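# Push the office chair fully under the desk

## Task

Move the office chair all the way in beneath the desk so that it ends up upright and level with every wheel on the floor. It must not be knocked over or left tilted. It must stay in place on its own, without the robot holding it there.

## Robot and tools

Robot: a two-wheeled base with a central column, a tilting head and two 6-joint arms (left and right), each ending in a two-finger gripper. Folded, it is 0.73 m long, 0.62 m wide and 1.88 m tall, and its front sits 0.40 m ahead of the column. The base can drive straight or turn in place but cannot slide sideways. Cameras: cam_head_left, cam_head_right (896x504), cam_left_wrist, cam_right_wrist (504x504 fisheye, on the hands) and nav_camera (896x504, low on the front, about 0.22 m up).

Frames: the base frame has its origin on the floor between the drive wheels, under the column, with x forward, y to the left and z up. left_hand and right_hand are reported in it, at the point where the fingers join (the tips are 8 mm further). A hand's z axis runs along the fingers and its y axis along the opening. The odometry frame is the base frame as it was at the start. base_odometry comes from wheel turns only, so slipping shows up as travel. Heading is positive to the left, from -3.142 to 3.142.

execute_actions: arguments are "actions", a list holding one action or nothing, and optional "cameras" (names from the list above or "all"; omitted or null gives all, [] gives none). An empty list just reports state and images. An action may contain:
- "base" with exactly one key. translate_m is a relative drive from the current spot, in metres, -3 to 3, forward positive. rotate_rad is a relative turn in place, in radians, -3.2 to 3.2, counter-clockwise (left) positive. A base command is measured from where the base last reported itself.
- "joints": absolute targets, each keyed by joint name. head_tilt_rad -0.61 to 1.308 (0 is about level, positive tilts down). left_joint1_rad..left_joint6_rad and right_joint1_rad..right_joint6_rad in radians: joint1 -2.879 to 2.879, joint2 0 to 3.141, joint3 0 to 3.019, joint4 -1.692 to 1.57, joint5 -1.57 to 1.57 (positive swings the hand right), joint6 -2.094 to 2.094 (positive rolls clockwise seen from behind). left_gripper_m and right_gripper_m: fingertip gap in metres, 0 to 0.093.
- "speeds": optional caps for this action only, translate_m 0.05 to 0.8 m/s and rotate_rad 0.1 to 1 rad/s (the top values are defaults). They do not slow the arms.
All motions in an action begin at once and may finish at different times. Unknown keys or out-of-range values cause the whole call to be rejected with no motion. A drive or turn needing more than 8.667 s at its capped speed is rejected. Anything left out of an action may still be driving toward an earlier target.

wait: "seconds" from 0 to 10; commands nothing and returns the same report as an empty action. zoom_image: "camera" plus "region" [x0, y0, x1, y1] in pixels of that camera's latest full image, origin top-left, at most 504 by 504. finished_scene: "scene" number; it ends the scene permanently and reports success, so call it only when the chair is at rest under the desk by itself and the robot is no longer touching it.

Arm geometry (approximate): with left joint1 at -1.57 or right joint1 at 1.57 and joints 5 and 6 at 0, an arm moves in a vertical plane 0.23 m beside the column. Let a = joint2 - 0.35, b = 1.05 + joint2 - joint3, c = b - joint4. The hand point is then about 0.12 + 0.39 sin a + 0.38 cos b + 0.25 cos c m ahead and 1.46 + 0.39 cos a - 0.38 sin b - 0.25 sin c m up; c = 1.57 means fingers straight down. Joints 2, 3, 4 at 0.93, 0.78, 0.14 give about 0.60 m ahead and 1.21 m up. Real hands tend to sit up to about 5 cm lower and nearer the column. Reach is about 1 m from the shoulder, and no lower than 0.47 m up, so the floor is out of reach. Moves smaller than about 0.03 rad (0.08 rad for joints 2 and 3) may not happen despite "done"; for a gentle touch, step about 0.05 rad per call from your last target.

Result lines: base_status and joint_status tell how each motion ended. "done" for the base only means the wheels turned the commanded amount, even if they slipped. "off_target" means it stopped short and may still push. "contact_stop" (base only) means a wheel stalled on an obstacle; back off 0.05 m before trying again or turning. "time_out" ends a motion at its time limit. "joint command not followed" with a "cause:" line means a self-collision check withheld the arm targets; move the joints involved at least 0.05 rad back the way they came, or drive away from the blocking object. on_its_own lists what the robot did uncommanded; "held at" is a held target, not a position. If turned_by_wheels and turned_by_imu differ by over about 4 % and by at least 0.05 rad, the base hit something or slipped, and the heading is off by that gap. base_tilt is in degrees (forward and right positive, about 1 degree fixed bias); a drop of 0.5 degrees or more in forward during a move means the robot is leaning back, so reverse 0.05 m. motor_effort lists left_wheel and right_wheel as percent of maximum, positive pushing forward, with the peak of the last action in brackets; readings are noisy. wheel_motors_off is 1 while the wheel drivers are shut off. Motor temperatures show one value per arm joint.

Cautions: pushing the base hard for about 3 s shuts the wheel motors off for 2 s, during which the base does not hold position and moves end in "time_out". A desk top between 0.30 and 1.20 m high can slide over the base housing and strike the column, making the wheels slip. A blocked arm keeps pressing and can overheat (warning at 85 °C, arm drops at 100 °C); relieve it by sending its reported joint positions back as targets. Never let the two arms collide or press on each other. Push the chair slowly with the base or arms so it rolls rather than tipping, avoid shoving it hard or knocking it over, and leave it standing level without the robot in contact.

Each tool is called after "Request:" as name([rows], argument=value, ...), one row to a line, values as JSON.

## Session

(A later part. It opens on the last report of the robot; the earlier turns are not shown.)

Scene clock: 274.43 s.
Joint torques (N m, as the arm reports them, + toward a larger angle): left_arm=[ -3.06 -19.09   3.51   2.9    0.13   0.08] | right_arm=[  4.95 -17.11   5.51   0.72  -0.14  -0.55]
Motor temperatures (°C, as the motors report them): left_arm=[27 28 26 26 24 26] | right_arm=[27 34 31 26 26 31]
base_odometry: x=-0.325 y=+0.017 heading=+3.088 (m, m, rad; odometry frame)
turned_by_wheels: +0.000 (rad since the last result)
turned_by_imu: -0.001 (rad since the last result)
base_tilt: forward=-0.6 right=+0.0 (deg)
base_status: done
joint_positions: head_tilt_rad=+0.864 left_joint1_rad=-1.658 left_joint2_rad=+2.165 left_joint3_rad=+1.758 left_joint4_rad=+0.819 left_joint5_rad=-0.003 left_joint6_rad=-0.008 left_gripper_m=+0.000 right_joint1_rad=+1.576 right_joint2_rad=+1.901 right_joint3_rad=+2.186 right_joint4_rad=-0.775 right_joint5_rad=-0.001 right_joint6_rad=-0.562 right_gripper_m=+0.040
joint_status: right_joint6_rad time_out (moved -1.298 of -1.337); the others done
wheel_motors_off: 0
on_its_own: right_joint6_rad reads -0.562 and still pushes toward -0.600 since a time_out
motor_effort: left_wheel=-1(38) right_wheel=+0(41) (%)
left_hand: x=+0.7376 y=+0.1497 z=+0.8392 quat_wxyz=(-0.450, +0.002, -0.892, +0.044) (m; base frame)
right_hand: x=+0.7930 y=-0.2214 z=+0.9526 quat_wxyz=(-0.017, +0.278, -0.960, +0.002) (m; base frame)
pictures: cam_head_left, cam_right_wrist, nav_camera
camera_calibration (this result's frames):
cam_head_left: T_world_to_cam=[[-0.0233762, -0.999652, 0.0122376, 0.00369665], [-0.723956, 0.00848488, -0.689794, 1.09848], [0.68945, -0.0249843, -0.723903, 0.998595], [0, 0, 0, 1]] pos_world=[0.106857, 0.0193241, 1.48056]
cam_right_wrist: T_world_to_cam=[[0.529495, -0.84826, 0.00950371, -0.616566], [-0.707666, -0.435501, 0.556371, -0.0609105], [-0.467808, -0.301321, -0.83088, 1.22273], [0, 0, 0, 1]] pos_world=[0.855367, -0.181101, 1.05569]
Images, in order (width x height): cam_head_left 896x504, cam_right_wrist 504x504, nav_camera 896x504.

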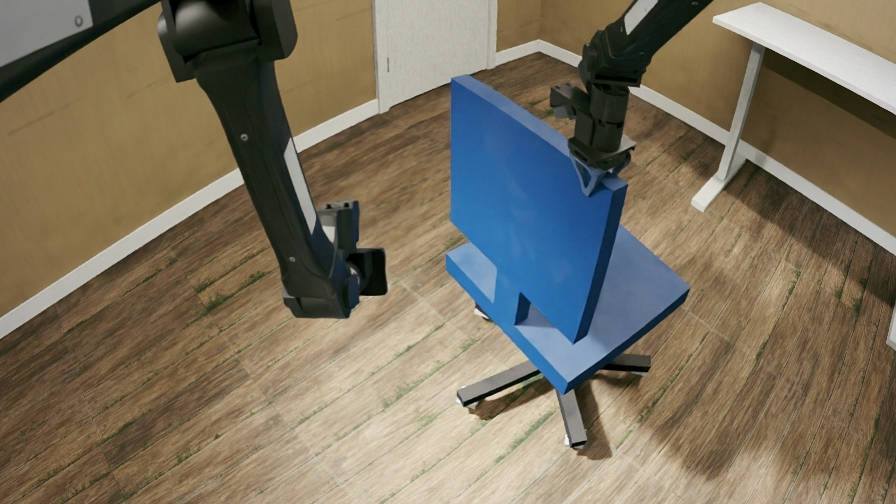

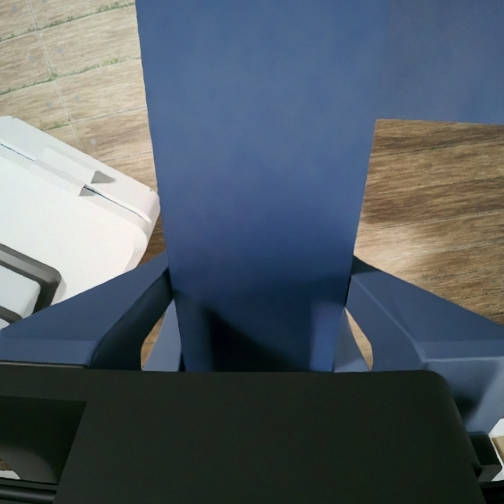

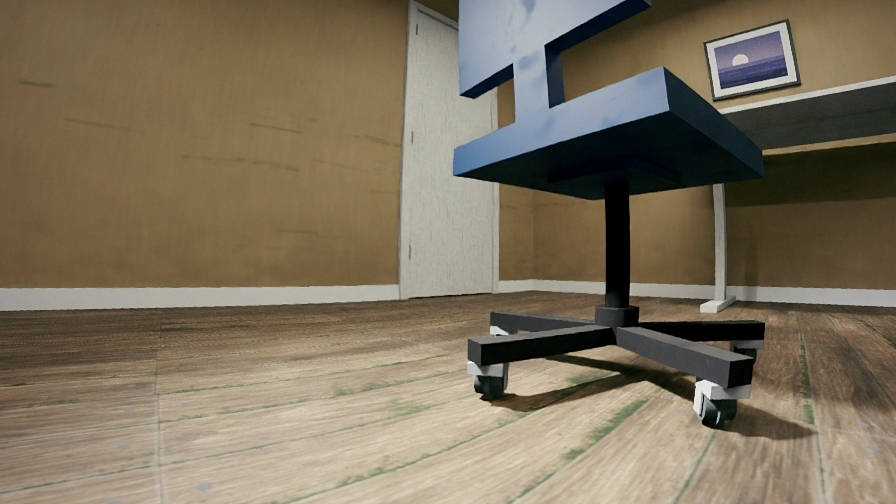

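Request:
execute_actions([
  {"base": {"rotate_rad": -0.84}, "joints": {"right_joint6_rad": -1.55, "left_joint1_rad": -1.69, "left_joint6_rad": -1.5, "head_tilt_rad": 0.75}, "speeds": {"rotate_rad": 0.45}},
], cameras=["cam_head_left", "cam_right_wrist", "nav_camera"])

Scene clock: 289.30 s.
Joint torques (N m, as the arm reports them, + toward a larger angle): left_arm=[ -0.36 -21.8    5.05   2.88  -0.59  -0.02] | right_arm=[ -1.67 -16.66   6.62   1.93   0.52   1.51]
Motor temperatures (°C, as the motors report them): left_arm=[27 30 26 26 24 26] | right_arm=[27 34 31 26 27 29]
base_odometry: x=-0.325 y=+0.017 heading=+2.249 (m, m, rad; odometry frame)
turned_by_wheels: -0.839 (rad since the last result)
turned_by_imu: -0.820 (rad since the last result)
base_tilt: forward=-0.6 right=+0.0 (deg)
base_status: done
joint_positions: head_tilt_rad=+0.766 left_joint1_rad=-1.732 left_joint2_rad=+2.212 left_joint3_rad=+1.725 left_joint4_rad=+0.816 left_joint5_rad=+0.017 left_joint6_rad=-1.493 left_gripper_m=+0.000 right_joint1_rad=+1.670 right_joint2_rad=+1.901 right_joint3_rad=+2.171 right_joint4_rad=-0.815 right_joint5_rad=-0.021 right_joint6_rad=-1.688 right_gripper_m=+0.042
joint_status: right_joint6_rad time_out (moved -1.127 of -0.988); the others done
wheel_motors_off: 0
on_its_own: right_joint6_rad reads -1.688 and still pushes toward -1.550 since a time_out
motor_effort: left_wheel=+4(51) right_wheel=-1(49) (%)
left_hand: x=+0.6847 y=+0.0820 z=+0.8105 quat_wxyz=(-0.243, +0.608, -0.674, +0.344) (m; base frame)
right_hand: x=+0.7735 y=-0.1439 z=+0.9524 quat_wxyz=(-0.033, +0.763, -0.644, -0.044) (m; base frame)
pictures: cam_head_left, cam_right_wrist, nav_camera
camera_calibration (this result's frames):
cam_head_left: T_world_to_cam=[[-0.024462, -0.999652, 0.00989036, 0.00736573], [-0.652949, 0.00848488, -0.757354, 1.19897], [0.757006, -0.0249843, -0.65293, 0.885919], [0, 0, 0, 1]] pos_world=[0.112402, 0.0193241, 1.48642]
cam_right_wrist: T_world_to_cam=[[0.986764, 0.161801, -0.0108394, -0.729433], [0.14624, -0.858993, 0.490659, -0.699731], [0.0700781, -0.485749, -0.871285, 0.832651], [0, 0, 0, 1]] pos_world=[0.763757, -0.0785812, 1.0609]
Images, in order (width x height): cam_head_left 896x504, cam_right_wrist 504x504, nav_camera 896x504.

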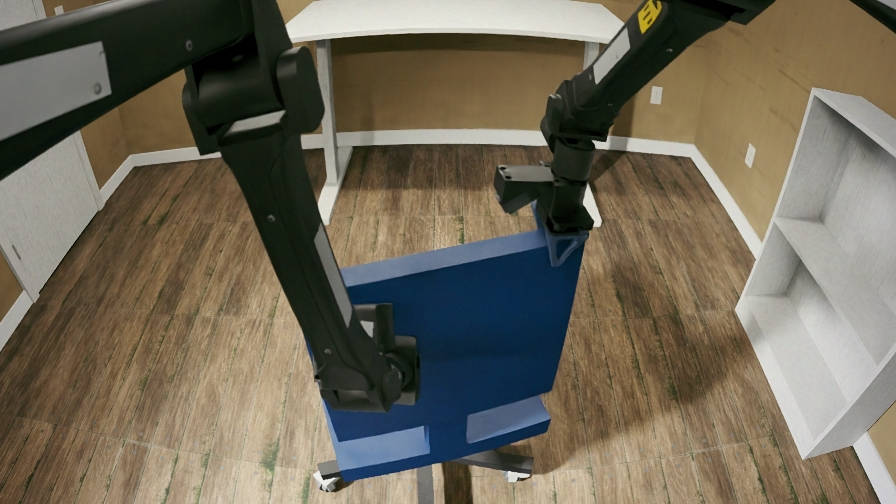

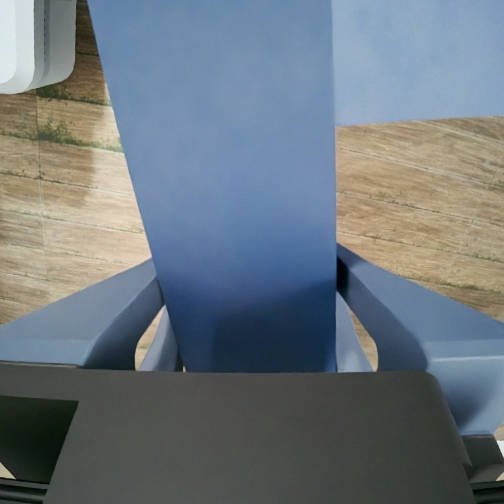

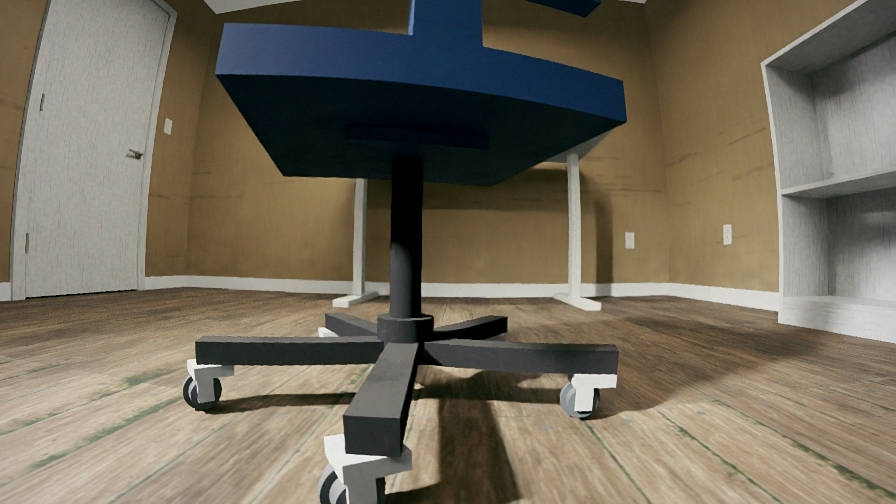

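Request:
execute_actions([
  {"base": {"translate_m": 0.85}, "joints": {"left_joint3_rad": 1.86, "left_joint1_rad": -1.66, "head_tilt_rad": 0.8}, "speeds": {"translate_m": 0.4}},
], cameras=["cam_head_left", "cam_right_wrist", "nav_camera"])

Scene clock: 309.57 s.
Joint torques (N m, as the arm reports them, + toward a larger angle): left_arm=[ -1.63 -21.64   5.12   3.4   -0.14   0.  ] | right_arm=[  0.45 -16.62   6.85   0.68   0.47  -0.07]
Motor temperatures (°C, as the motors report them): left_arm=[27 32 27 26 24 26] | right_arm=[27 34 32 26 27 30]
base_odometry: x=-0.858 y=+0.679 heading=+2.249 (m, m, rad; odometry frame)
turned_by_wheels: +0.000 (rad since the last result)
turned_by_imu: +0.002 (rad since the last result)
base_tilt: forward=-0.8 right=+0.0 (deg)
base_status: done
joint_positions: head_tilt_rad=+0.802 left_joint1_rad=-1.675 left_joint2_rad=+2.190 left_joint3_rad=+1.823 left_joint4_rad=+0.805 left_joint5_rad=+0.004 left_joint6_rad=-1.493 left_gripper_m=+0.000 right_joint1_rad=+1.646 right_joint2_rad=+1.897 right_joint3_rad=+2.168 right_joint4_rad=-0.781 right_joint5_rad=-0.019 right_joint6_rad=-1.550 right_gripper_m=+0.040
joint_status: all done
wheel_motors_off: 0
on_its_own: right_joint6_rad moved +0.138 to your old target -1.550
motor_effort: left_wheel=-2(58) right_wheel=-1(61) (%)
left_hand: x=+0.7530 y=+0.1330 z=+0.8385 quat_wxyz=(-0.303, +0.599, -0.652, +0.353) (m; base frame)
right_hand: x=+0.7830 y=-0.1626 z=+0.9524 quat_wxyz=(-0.034, +0.712, -0.701, -0.026) (m; base frame)
pictures: cam_head_left, cam_right_wrist, nav_camera
camera_calibration (this result's frames):
cam_head_left: T_world_to_cam=[[-0.0240886, -0.999652, 0.0107679, 0.0059957], [-0.679891, 0.00848488, -0.733264, 1.16322], [0.732917, -0.0249843, -0.679859, 0.928594], [0, 0, 0, 1]] pos_world=[0.110425, 0.0193241, 1.4842]
cam_right_wrist: T_world_to_cam=[[0.99991, 0.0106054, 0.00822511, -0.788798], [0.00491343, -0.859566, 0.511001, -0.62594], [0.0124894, -0.510914, -0.859541, 0.852743], [0, 0, 0, 1]] pos_world=[0.781153, -0.0939934, 1.05931]
Images, in order (width x height): cam_head_left 896x504, cam_right_wrist 504x504, nav_camera 896x504.

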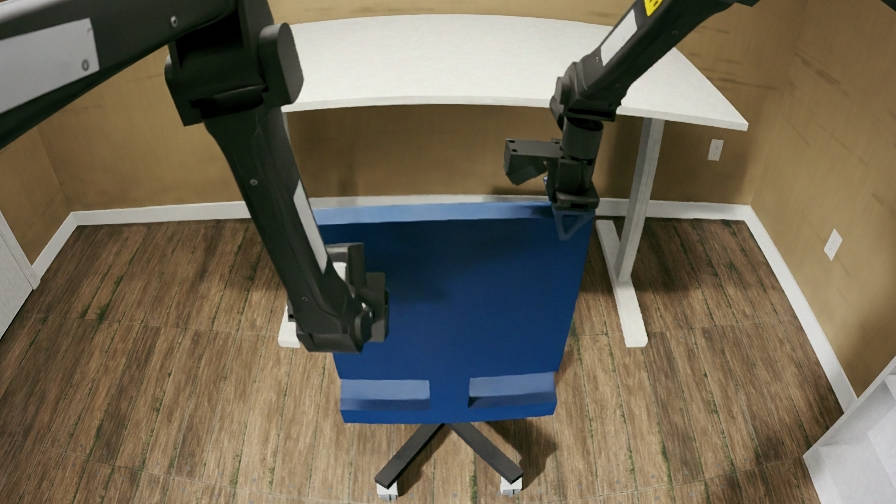

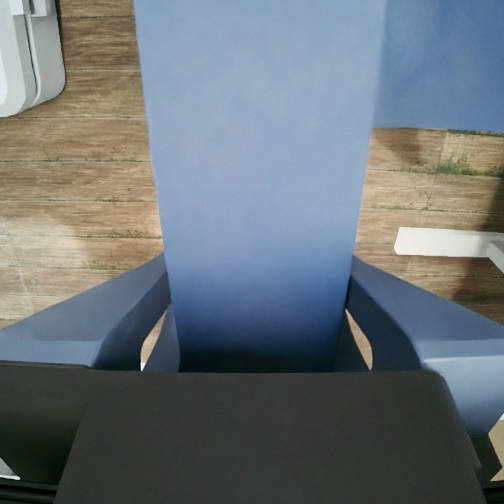

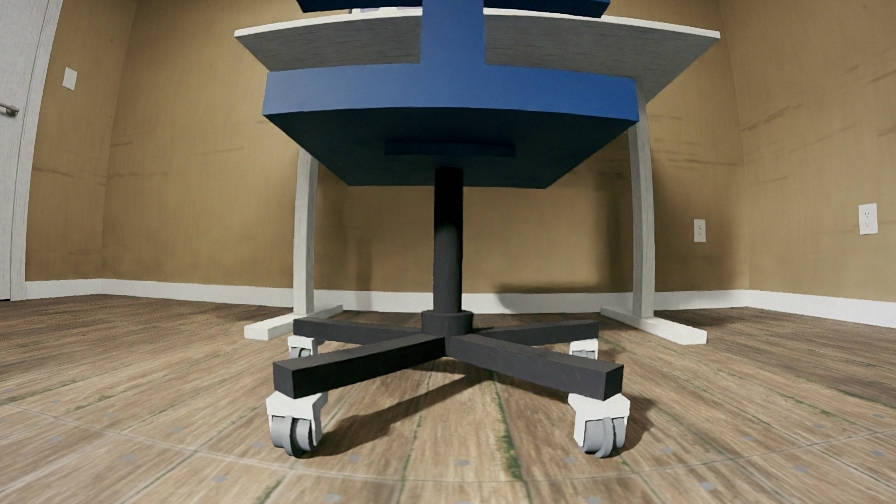

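Request:
execute_actions([
  {"base": {"translate_m": 0.33}, "speeds": {"translate_m": 0.3}},
], cameras=["cam_head_left", "cam_right_wrist", "nav_camera"])

Scene clock: 332.83 s.
Joint torques (N m, as the arm reports them, + toward a larger angle): left_arm=[ -1.88 -21.26   4.85   3.32  -0.11   0.01] | right_arm=[  1.53 -16.6    7.21   0.95   0.01  -0.34]
Motor temperatures (°C, as the motors report them): left_arm=[27 33 27 27 24 26] | right_arm=[27 35 32 26 27 28]
base_odometry: x=-1.065 y=+0.936 heading=+2.249 (m, m, rad; odometry frame)
turned_by_wheels: +0.000 (rad since the last result)
turned_by_imu: +0.001 (rad since the last result)
base_tilt: forward=-0.7 right=+0.0 (deg)
base_status: done
joint_positions: head_tilt_rad=+0.803 left_joint1_rad=-1.673 left_joint2_rad=+2.181 left_joint3_rad=+1.830 left_joint4_rad=+0.808 left_joint5_rad=+0.003 left_joint6_rad=-1.493 left_gripper_m=+0.000 right_joint1_rad=+1.619 right_joint2_rad=+1.896 right_joint3_rad=+2.165 right_joint4_rad=-0.786 right_joint5_rad=-0.006 right_joint6_rad=-1.531 right_gripper_m=+0.040
joint_status: not commanded
wheel_motors_off: 0
motor_effort: left_wheel=+0(37) right_wheel=+0(44) (%)
left_hand: x=+0.7629 y=+0.1350 z=+0.8466 quat_wxyz=(-0.310, +0.597, -0.648, +0.358) (m; base frame)
right_hand: x=+0.7814 y=-0.1866 z=+0.9508 quat_wxyz=(-0.019, +0.701, -0.712, -0.015) (m; base frame)
pictures: cam_head_left, cam_right_wrist, nav_camera
camera_calibration (this result's frames):
cam_head_left: T_world_to_cam=[[-0.0240862, -0.999652, 0.0107733, 0.0059872], [-0.680056, 0.00848488, -0.733111, 1.16299], [0.732764, -0.0249843, -0.680024, 0.928856], [0, 0, 0, 1]] pos_world=[0.110413, 0.0193241, 1.48418]
cam_right_wrist: T_world_to_cam=[[0.999771, -0.0213881, 0.000753248, -0.785744], [-0.0183696, -0.839549, 0.542974, -0.654293], [-0.0109808, -0.542863, -0.839749, 0.832692], [0, 0, 0, 1]] pos_world=[0.782689, -0.114079, 1.05511]
Images, in order (width x height): cam_head_left 896x504, cam_right_wrist 504x504, nav_camera 896x504.

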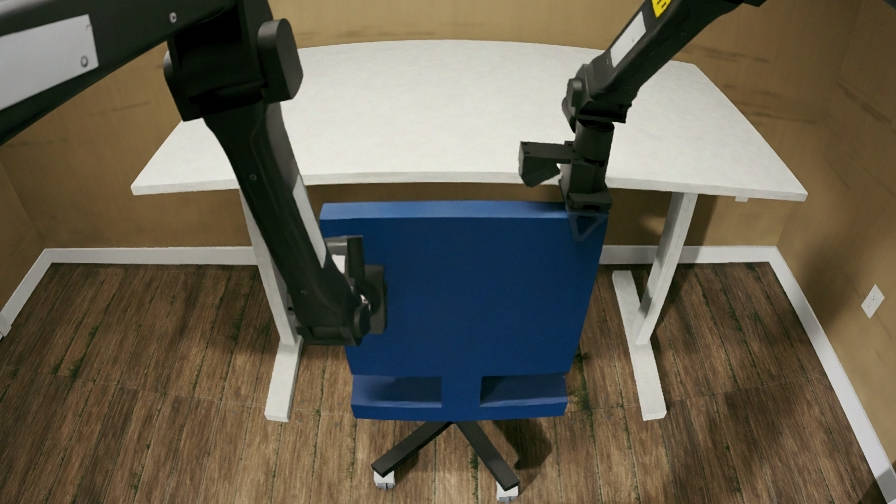

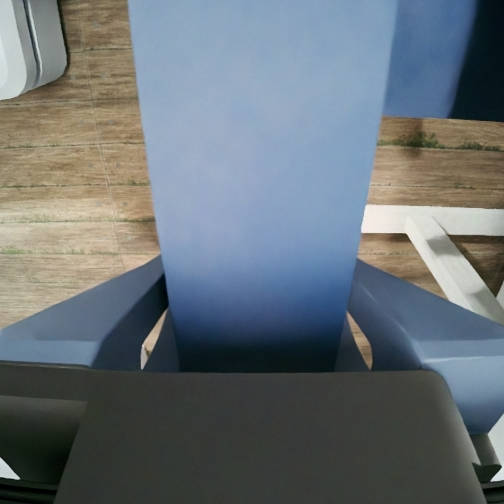

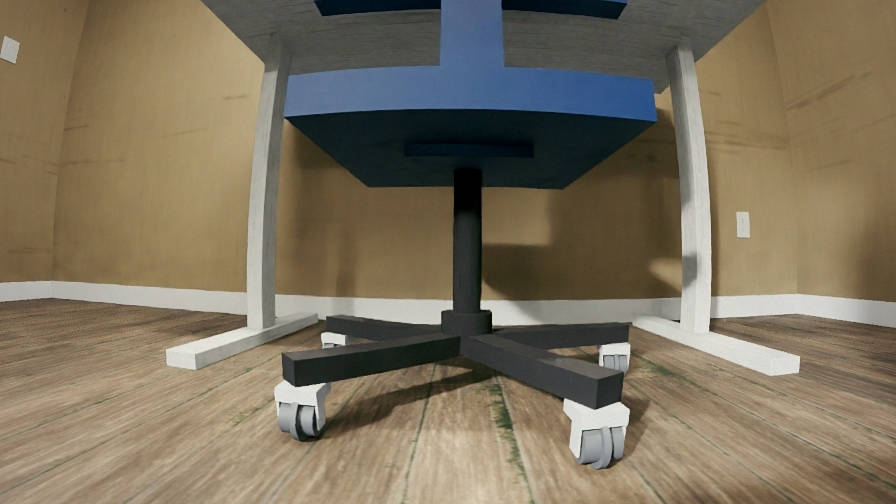

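Request:
execute_actions([
  {"base": {"translate_m": 0.09}, "speeds": {"translate_m": 0.2}},
], cameras=["cam_head_left", "cam_right_wrist", "cam_head_right"])

Scene clock: 342.33 s.
Joint torques (N m, as the arm reports them, + toward a larger angle): left_arm=[ -1.83 -20.8    5.     3.36  -0.06  -0.01] | right_arm=[  2.51 -16.67   7.39   0.83  -0.25  -0.3 ]
Motor temperatures (°C, as the motors report them): left_arm=[27 33 27 27 24 26] | right_arm=[27 35 33 26 27 28]
base_odometry: x=-1.122 y=+1.006 heading=+2.249 (m, m, rad; odometry frame)
turned_by_wheels: +0.000 (rad since the last result)
turned_by_imu: +0.001 (rad since the last result)
base_tilt: forward=-0.6 right=-0.1 (deg)
base_status: done
joint_positions: head_tilt_rad=+0.803 left_joint1_rad=-1.672 left_joint2_rad=+2.182 left_joint3_rad=+1.828 left_joint4_rad=+0.808 left_joint5_rad=+0.002 left_joint6_rad=-1.493 left_gripper_m=+0.000 right_joint1_rad=+1.610 right_joint2_rad=+1.896 right_joint3_rad=+2.160 right_joint4_rad=-0.788 right_joint5_rad=-0.001 right_joint6_rad=-1.535 right_gripper_m=+0.040
joint_status: not commanded
wheel_motors_off: 0
motor_effort: left_wheel=+1(39) right_wheel=+0(44) (%)
left_hand: x=+0.7608 y=+0.1358 z=+0.8449 quat_wxyz=(-0.309, +0.597, -0.649, +0.356) (m; base frame)
right_hand: x=+0.7790 y=-0.1943 z=+0.9494 quat_wxyz=(-0.012, +0.701, -0.713, -0.013) (m; base frame)
pictures: cam_head_left, cam_head_right, cam_right_wrist
camera_calibration (this result's frames):
cam_head_left: T_world_to_cam=[[-0.0240851, -0.999652, 0.0107757, 0.00598344], [-0.68013, 0.00848488, -0.733043, 1.16289], [0.732696, -0.0249843, -0.680097, 0.928973], [0, 0, 0, 1]] pos_world=[0.110407, 0.0193241, 1.48418]
cam_head_right: T_world_to_cam=[[-0.0195236, -0.999806, -0.00275207, -0.0233447], [-0.663908, 0.0150224, -0.747664, 1.18026], [0.74756, -0.01277, -0.664072, 0.905616], [0, 0, 0, 1]] pos_world=[0.106125, -0.0295058, 1.48377]
cam_right_wrist: T_world_to_cam=[[0.999743, -0.0221553, -0.00483457, -0.77827], [-0.0157794, -0.832784, 0.553373, -0.670613], [-0.0162863, -0.553155, -0.832919, 0.822917], [0, 0, 0, 1]] pos_world=[0.780891, -0.120519, 1.05276]
Images, in order (width x height): cam_head_left 896x504, cam_head_right 896x504, cam_right_wrist 504x504.

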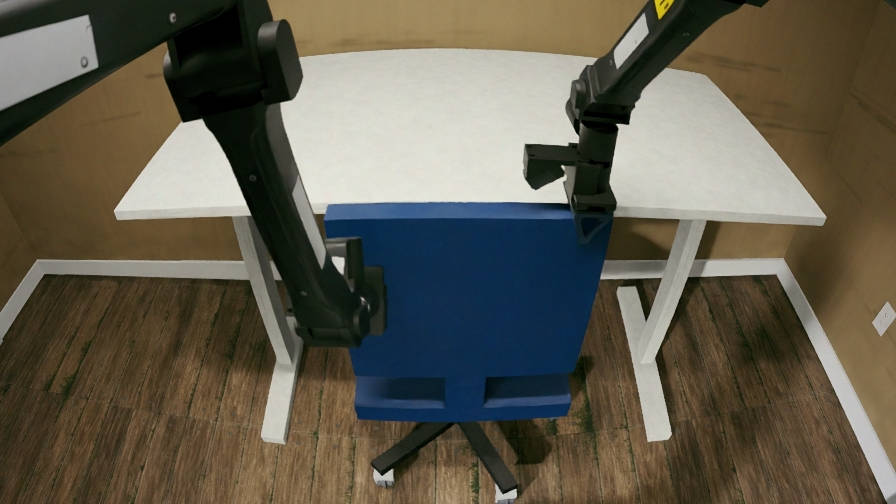

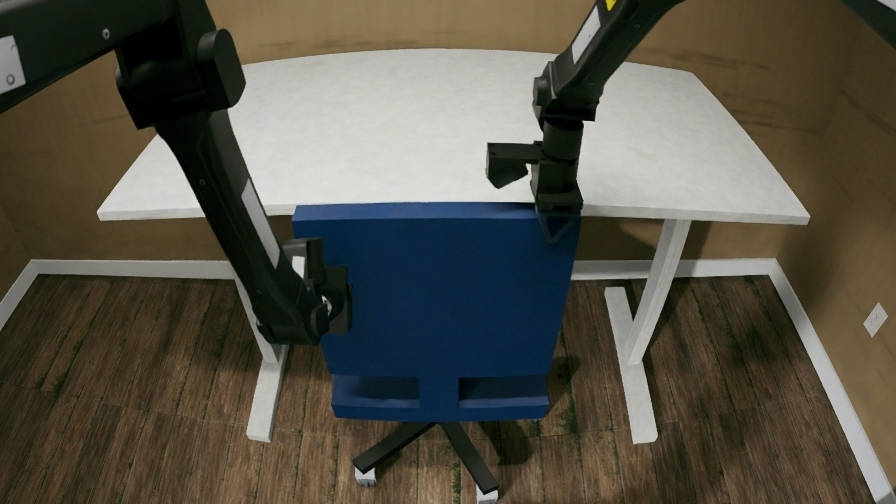

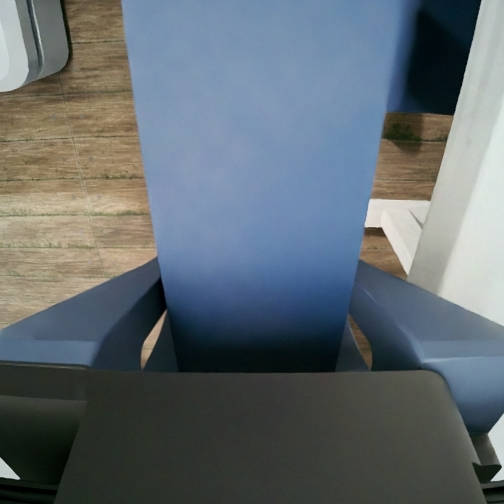

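Request:
execute_actions([
  {"joints": {"right_gripper_m": 0.052, "right_joint2_rad": 1.89, "left_joint1_rad": -1.79}},
], cameras=[])

Request:
execute_actions([
  {"joints": {"right_joint2_rad": 1.74, "right_joint4_rad": -0.95}},
], cameras=["cam_head_left", "cam_right_wrist"])

Scene clock: 365.07 s.
Joint torques (N m, as the arm reports them, + toward a larger angle): left_arm=[ -4.65 -20.65   4.72   3.23   0.08   0.04] | right_arm=[  3.03 -20.6    7.44   1.    -0.19  -0.27]
Motor temperatures (°C, as the motors report them): left_arm=[27 33 27 27 24 26] | right_arm=[27 35 33 26 27 27]
base_odometry: x=-1.122 y=+1.006 heading=+2.249 (m, m, rad; odometry frame)
turned_by_wheels: +0.000 (rad since the last result)
turned_by_imu: +0.000 (rad since the last result)
base_tilt: forward=-0.7 right=+0.1 (deg)
base_status: not commanded
joint_positions: head_tilt_rad=+0.803 left_joint1_rad=-1.806 left_joint2_rad=+2.175 left_joint3_rad=+1.834 left_joint4_rad=+0.813 left_joint5_rad=-0.001 left_joint6_rad=-1.493 left_gripper_m=+0.000 right_joint1_rad=+1.610 right_joint2_rad=+1.896 right_joint3_rad=+2.160 right_joint4_rad=-0.786 right_joint5_rad=-0.001 right_joint6_rad=-1.540 right_gripper_m=+0.052
joint_status: all done
wheel_motors_off: 0
motor_effort: left_wheel=-1(1) right_wheel=+1(0) (%)
left_hand: x=+0.7596 y=+0.0215 z=+0.8693 quat_wxyz=(-0.269, +0.590, -0.642, +0.408) (m; base frame)
right_hand: x=+0.7793 y=-0.1943 z=+0.9494 quat_wxyz=(-0.013, +0.703, -0.711, -0.012) (m; base frame)
pictures: none
No camera images: the call's "cameras" was empty. Leave "cameras" out to get every camera's image.

Scene clock: 366.20 s.
Joint torques (N m, as the arm reports them, + toward a larger angle): left_arm=[ -4.91 -20.17   4.73   3.22   0.09  -0.01] | right_arm=[  1.97 -18.94   8.    -0.28  -0.19  -0.25]
Motor temperatures (°C, as the motors report them): left_arm=[27 33 27 27 24 26] | right_arm=[27 35 33 26 27 27]
base_odometry: x=-1.122 y=+1.006 heading=+2.249 (m, m, rad; odometry frame)
turned_by_wheels: +0.000 (rad since the last result)
turned_by_imu: +0.000 (rad since the last result)
base_tilt: forward=-0.7 right=+0.0 (deg)
base_status: not commanded
joint_positions: head_tilt_rad=+0.803 left_joint1_rad=-1.806 left_joint2_rad=+2.175 left_joint3_rad=+1.834 left_joint4_rad=+0.813 left_joint5_rad=-0.001 left_joint6_rad=-1.493 left_gripper_m=+0.000 right_joint1_rad=+1.610 right_joint2_rad=+1.724 right_joint3_rad=+2.166 right_joint4_rad=-0.938 right_joint5_rad=-0.001 right_joint6_rad=-1.541 right_gripper_m=+0.052
joint_status: all done
wheel_motors_off: 0
motor_effort: left_wheel=+0(0) right_wheel=+1(1) (%)
left_hand: x=+0.7596 y=+0.0215 z=+0.8693 quat_wxyz=(-0.269, +0.590, -0.642, +0.408) (m; base frame)
right_hand: x=+0.8219 y=-0.1975 z=+1.0669 quat_wxyz=(-0.022, +0.703, -0.711, -0.003) (m; base frame)
pictures: cam_head_left, cam_right_wrist
camera_calibration (this result's frames):
cam_head_left: T_world_to_cam=[[-0.0240851, -0.999652, 0.0107757, 0.00598344], [-0.68013, 0.00848488, -0.733043, 1.16289], [0.732696, -0.0249843, -0.680097, 0.928972], [0, 0, 0, 1]] pos_world=[0.110407, 0.0193241, 1.48418]
cam_right_wrist: T_world_to_cam=[[0.999598, -0.0173622, 0.0224148, -0.848667], [-0.0268581, -0.833138, 0.552413, -0.727528], [0.00908349, -0.552793, -0.833269, 0.899343], [0, 0, 0, 1]] pos_world=[0.820616, -0.123716, 1.17031]
Images, in order (width x height): cam_head_left 896x504, cam_right_wrist 504x504.

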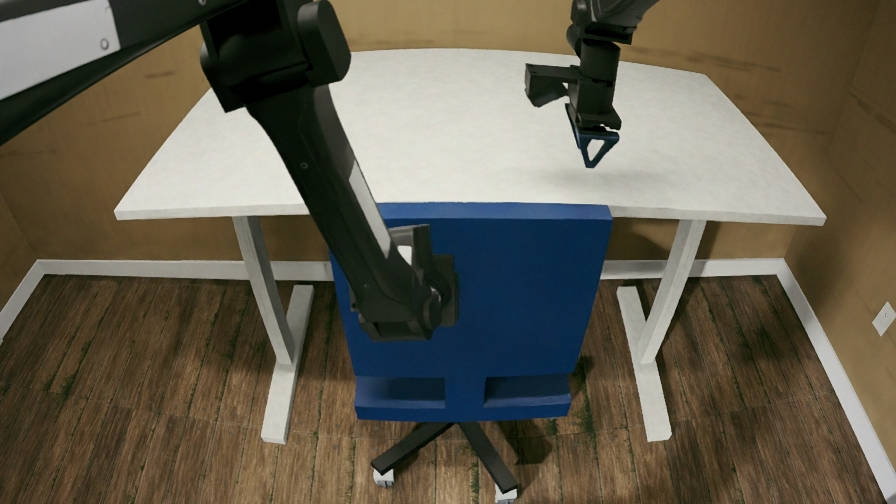

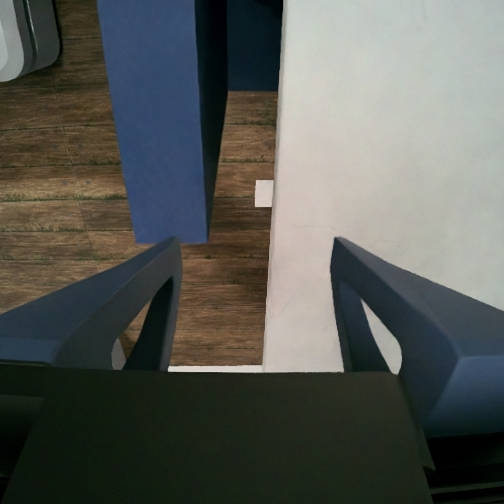

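Request:
execute_actions([
  {"base": {"translate_m": 0.09}, "speeds": {"translate_m": 0.12}},
], cameras=["cam_head_left", "cam_right_wrist", "nav_camera"])

Scene clock: 376.13 s.
Joint torques (N m, as the arm reports them, + toward a larger angle): left_arm=[ -4.96 -23.72   6.92   3.02  -0.08  -0.04] | right_arm=[  2.63 -19.22   8.14  -0.22  -0.19  -0.21]
Motor temperatures (°C, as the motors report them): left_arm=[27 33 27 27 24 26] | right_arm=[27 36 34 26 27 27]
base_odometry: x=-1.178 y=+1.076 heading=+2.249 (m, m, rad; odometry frame)
turned_by_wheels: +0.000 (rad since the last result)
turned_by_imu: +0.001 (rad since the last result)
base_tilt: forward=-0.7 right=+0.0 (deg)
base_status: done
joint_positions: head_tilt_rad=+0.803 left_joint1_rad=-1.806 left_joint2_rad=+2.245 left_joint3_rad=+1.787 left_joint4_rad=+0.812 left_joint5_rad=+0.004 left_joint6_rad=-1.493 left_gripper_m=+0.000 right_joint1_rad=+1.610 right_joint2_rad=+1.724 right_joint3_rad=+2.166 right_joint4_rad=-0.939 right_joint5_rad=-0.001 right_joint6_rad=-1.541 right_gripper_m=+0.052
joint_status: not commanded
wheel_motors_off: 0
motor_effort: left_wheel=+3(39) right_wheel=+2(39) (%)
left_hand: x=+0.6900 y=+0.0178 z=+0.8150 quat_wxyz=(-0.229, +0.603, -0.667, +0.373) (m; base frame)
right_hand: x=+0.8216 y=-0.1975 z=+1.0669 quat_wxyz=(-0.022, +0.703, -0.711, -0.004) (m; base frame)
pictures: cam_head_left, cam_right_wrist, nav_camera
camera_calibration (this result's frames):
cam_head_left: T_world_to_cam=[[-0.0240843, -0.999652, 0.0107775, 0.00598066], [-0.680184, 0.00848488, -0.732992, 1.16282], [0.732646, -0.0249843, -0.680151, 0.929058], [0, 0, 0, 1]] pos_world=[0.110403, 0.0193241, 1.48417]
cam_right_wrist: T_world_to_cam=[[0.99963, -0.0169417, 0.0212858, -0.847124], [-0.025884, -0.833131, 0.552469, -0.728395], [0.00837406, -0.552816, -0.833261, 0.899906], [0, 0, 0, 1]] pos_world=[0.820421, -0.123719, 1.1703]
Images, in order (width x height): cam_head_left 896x504, cam_right_wrist 504x504, nav_camera 896x504.

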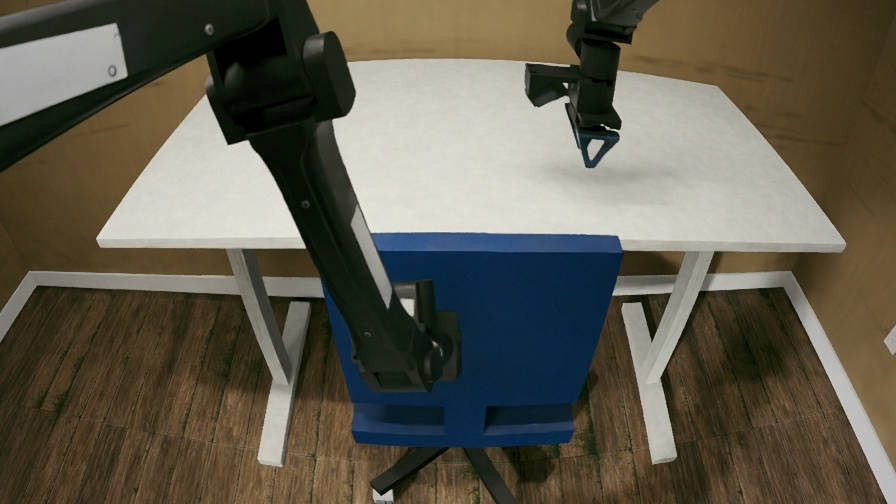

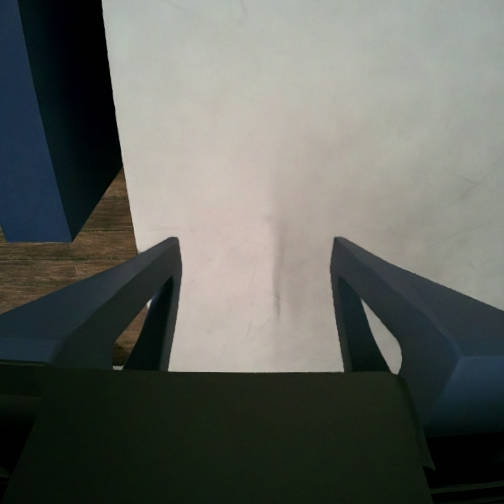

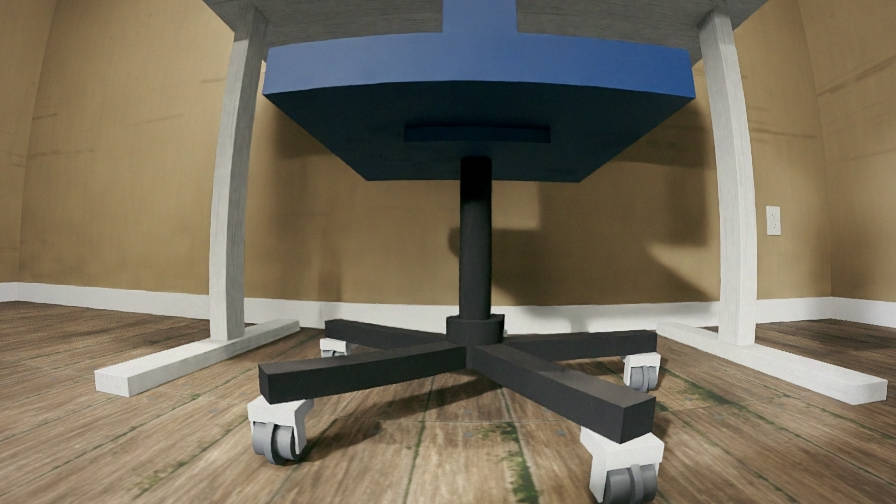

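Request:
execute_actions([
  {"base": {"translate_m": 0.07}, "joints": {"right_joint3_rad": 1.93, "right_joint2_rad": 1.55}, "speeds": {"translate_m": 0.12}},
], cameras=["cam_head_left", "cam_right_wrist", "nav_camera"])

Scene clock: 386.43 s.
Joint torques (N m, as the arm reports them, + toward a larger angle): left_arm=[ -4.71 -25.34   8.09   3.63  -0.31   0.02] | right_arm=[  2.38 -19.77   7.08  -0.46  -0.19  -0.22]
Motor temperatures (°C, as the motors report them): left_arm=[27 34 28 27 24 26] | right_arm=[27 37 34 26 27 27]
base_odometry: x=-1.222 y=+1.130 heading=+2.249 (m, m, rad; odometry frame)
turned_by_wheels: +0.000 (rad since the last result)
turned_by_imu: +0.001 (rad since the last result)
base_tilt: forward=-0.8 right=+0.0 (deg)
base_status: done
joint_positions: head_tilt_rad=+0.803 left_joint1_rad=-1.809 left_joint2_rad=+2.280 left_joint3_rad=+1.762 left_joint4_rad=+0.796 left_joint5_rad=+0.010 left_joint6_rad=-1.494 left_gripper_m=+0.000 right_joint1_rad=+1.610 right_joint2_rad=+1.562 right_joint3_rad=+1.922 right_joint4_rad=-0.941 right_joint5_rad=-0.001 right_joint6_rad=-1.541 right_gripper_m=+0.052
joint_status: all done
wheel_motors_off: 0
motor_effort: left_wheel=+5(40) right_wheel=+5(42) (%)
left_hand: x=+0.6497 y=+0.0133 z=+0.7886 quat_wxyz=(-0.201, +0.609, -0.681, +0.353) (m; base frame)
right_hand: x=+0.7659 y=-0.1998 z=+1.1029 quat_wxyz=(+0.008, +0.703, -0.710, -0.032) (m; base frame)
pictures: cam_head_left, cam_right_wrist, nav_camera
camera_calibration (this result's frames):
cam_head_left: T_world_to_cam=[[-0.0240839, -0.999652, 0.0107783, 0.00597933], [-0.68021, 0.00848488, -0.732968, 1.16278], [0.732622, -0.0249843, -0.680177, 0.929099], [0, 0, 0, 1]] pos_world=[0.110401, 0.0193241, 1.48417]
cam_right_wrist: T_world_to_cam=[[0.998039, -0.014177, -0.060975, -0.699792], [0.0220231, -0.832242, 0.553975, -0.78984], [-0.0585997, -0.554231, -0.830298, 0.976848], [0, 0, 0, 1]] pos_world=[0.773057, -0.12586, 1.20596]
Images, in order (width x height): cam_head_left 896x504, cam_right_wrist 504x504, nav_camera 896x504.

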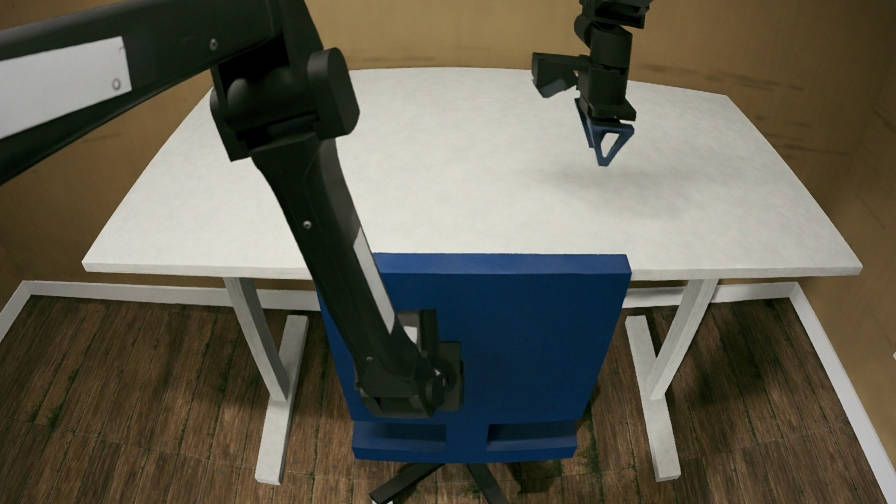

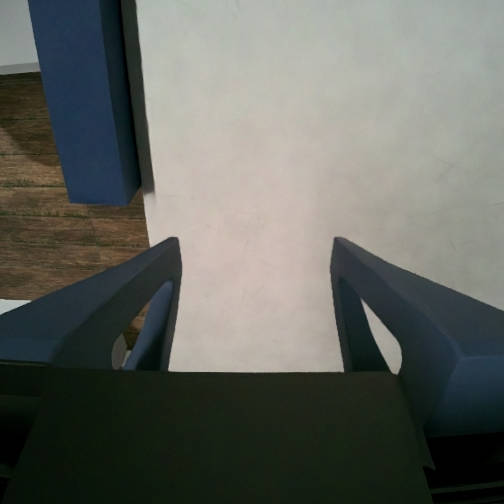

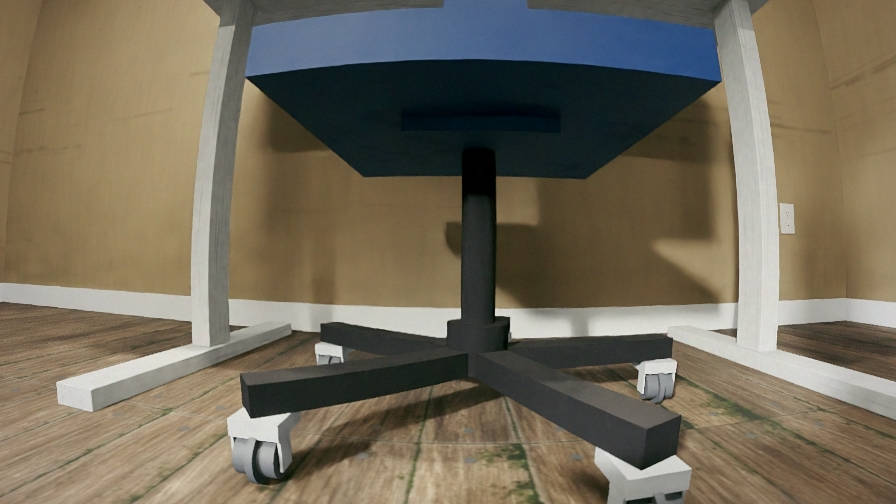

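The backrest is now against the desk edge. I'll back away so the robot no longer touches it.

Request:
execute_actions([
  {"base": {"translate_m": -0.22}},
], cameras=["cam_head_left", "cam_right_wrist", "nav_camera"])

Scene clock: 392.47 s.
Joint torques (N m, as the arm reports them, + toward a larger angle): left_arm=[ -4.79 -18.75   4.21   2.91  -0.09   0.05] | right_arm=[  2.36 -19.22   7.31  -0.45  -0.23  -0.26]
Motor temperatures (°C, as the motors report them): left_arm=[27 35 28 27 24 26] | right_arm=[27 37 34 26 27 27]
base_odometry: x=-1.084 y=+0.959 heading=+2.249 (m, m, rad; odometry frame)
turned_by_wheels: +0.000 (rad since the last result)
turned_by_imu: +0.000 (rad since the last result)
base_tilt: forward=-0.6 right=+0.0 (deg)
base_status: done
joint_positions: head_tilt_rad=+0.803 left_joint1_rad=-1.805 left_joint2_rad=+2.156 left_joint3_rad=+1.847 left_joint4_rad=+0.820 left_joint5_rad=+0.004 left_joint6_rad=-1.494 left_gripper_m=+0.000 right_joint1_rad=+1.610 right_joint2_rad=+1.562 right_joint3_rad=+1.918 right_joint4_rad=-0.941 right_joint5_rad=-0.001 right_joint6_rad=-1.541 right_gripper_m=+0.052
joint_status: not commanded
wheel_motors_off: 0
motor_effort: left_wheel=+0(32) right_wheel=+0(36) (%)
left_hand: x=+0.7785 y=+0.0231 z=+0.8868 quat_wxyz=(-0.280, +0.585, -0.634, +0.421) (m; base frame)
right_hand: x=+0.7635 y=-0.1998 z=+1.1016 quat_wxyz=(+0.010, +0.704, -0.710, -0.034) (m; base frame)
pictures: cam_head_left, cam_right_wrist, nav_camera
camera_calibration (this result's frames):
cam_head_left: T_world_to_cam=[[-0.024081, -0.999652, 0.0107847, 0.00596933], [-0.680405, 0.00848488, -0.732788, 1.16251], [0.732441, -0.0249843, -0.680372, 0.929408], [0, 0, 0, 1]] pos_world=[0.110386, 0.0193241, 1.48415]
cam_right_wrist: T_world_to_cam=[[0.997708, -0.0136215, -0.0662862, -0.691237], [0.0254398, -0.832183, 0.553917, -0.791619], [-0.0627074, -0.554333, -0.829929, 0.978358], [0, 0, 0, 1]] pos_world=[0.771141, -0.125851, 1.20464]
Images, in order (width x height): cam_head_left 896x504, cam_right_wrist 504x504, nav_camera 896x504.

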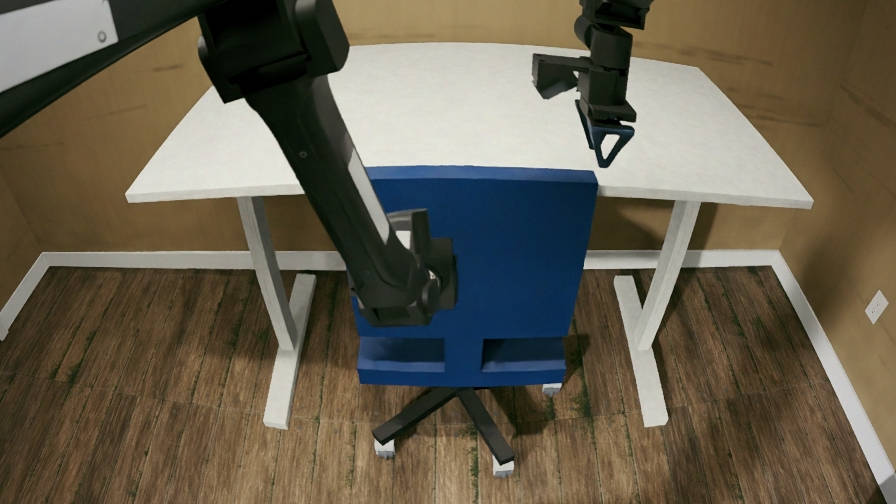

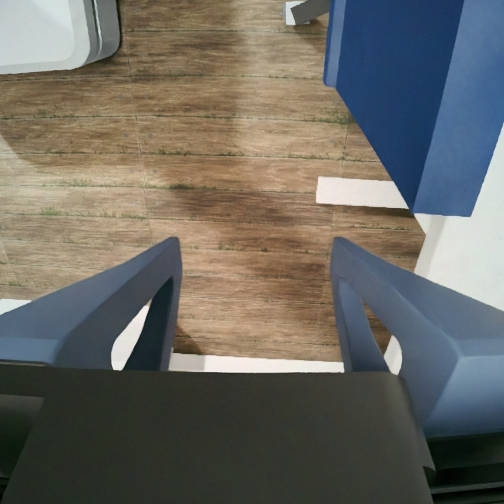

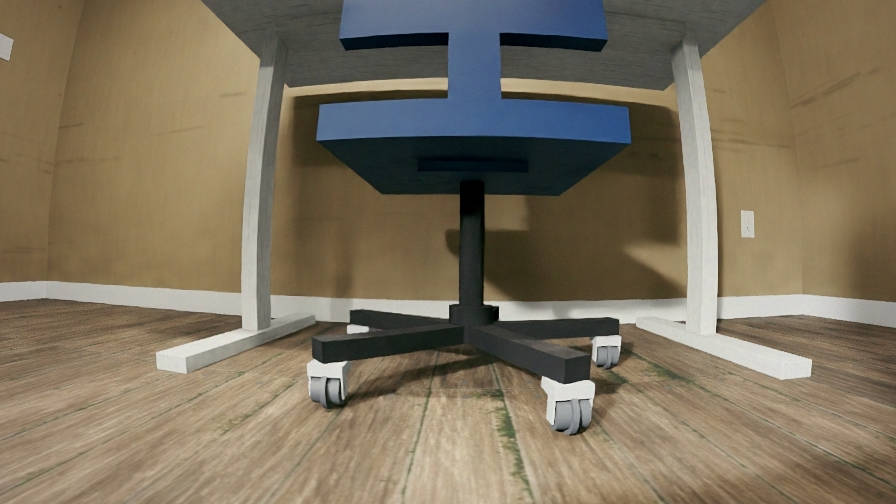

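Request:
finished_scene(scene=1)

The scene is finished: the task was done.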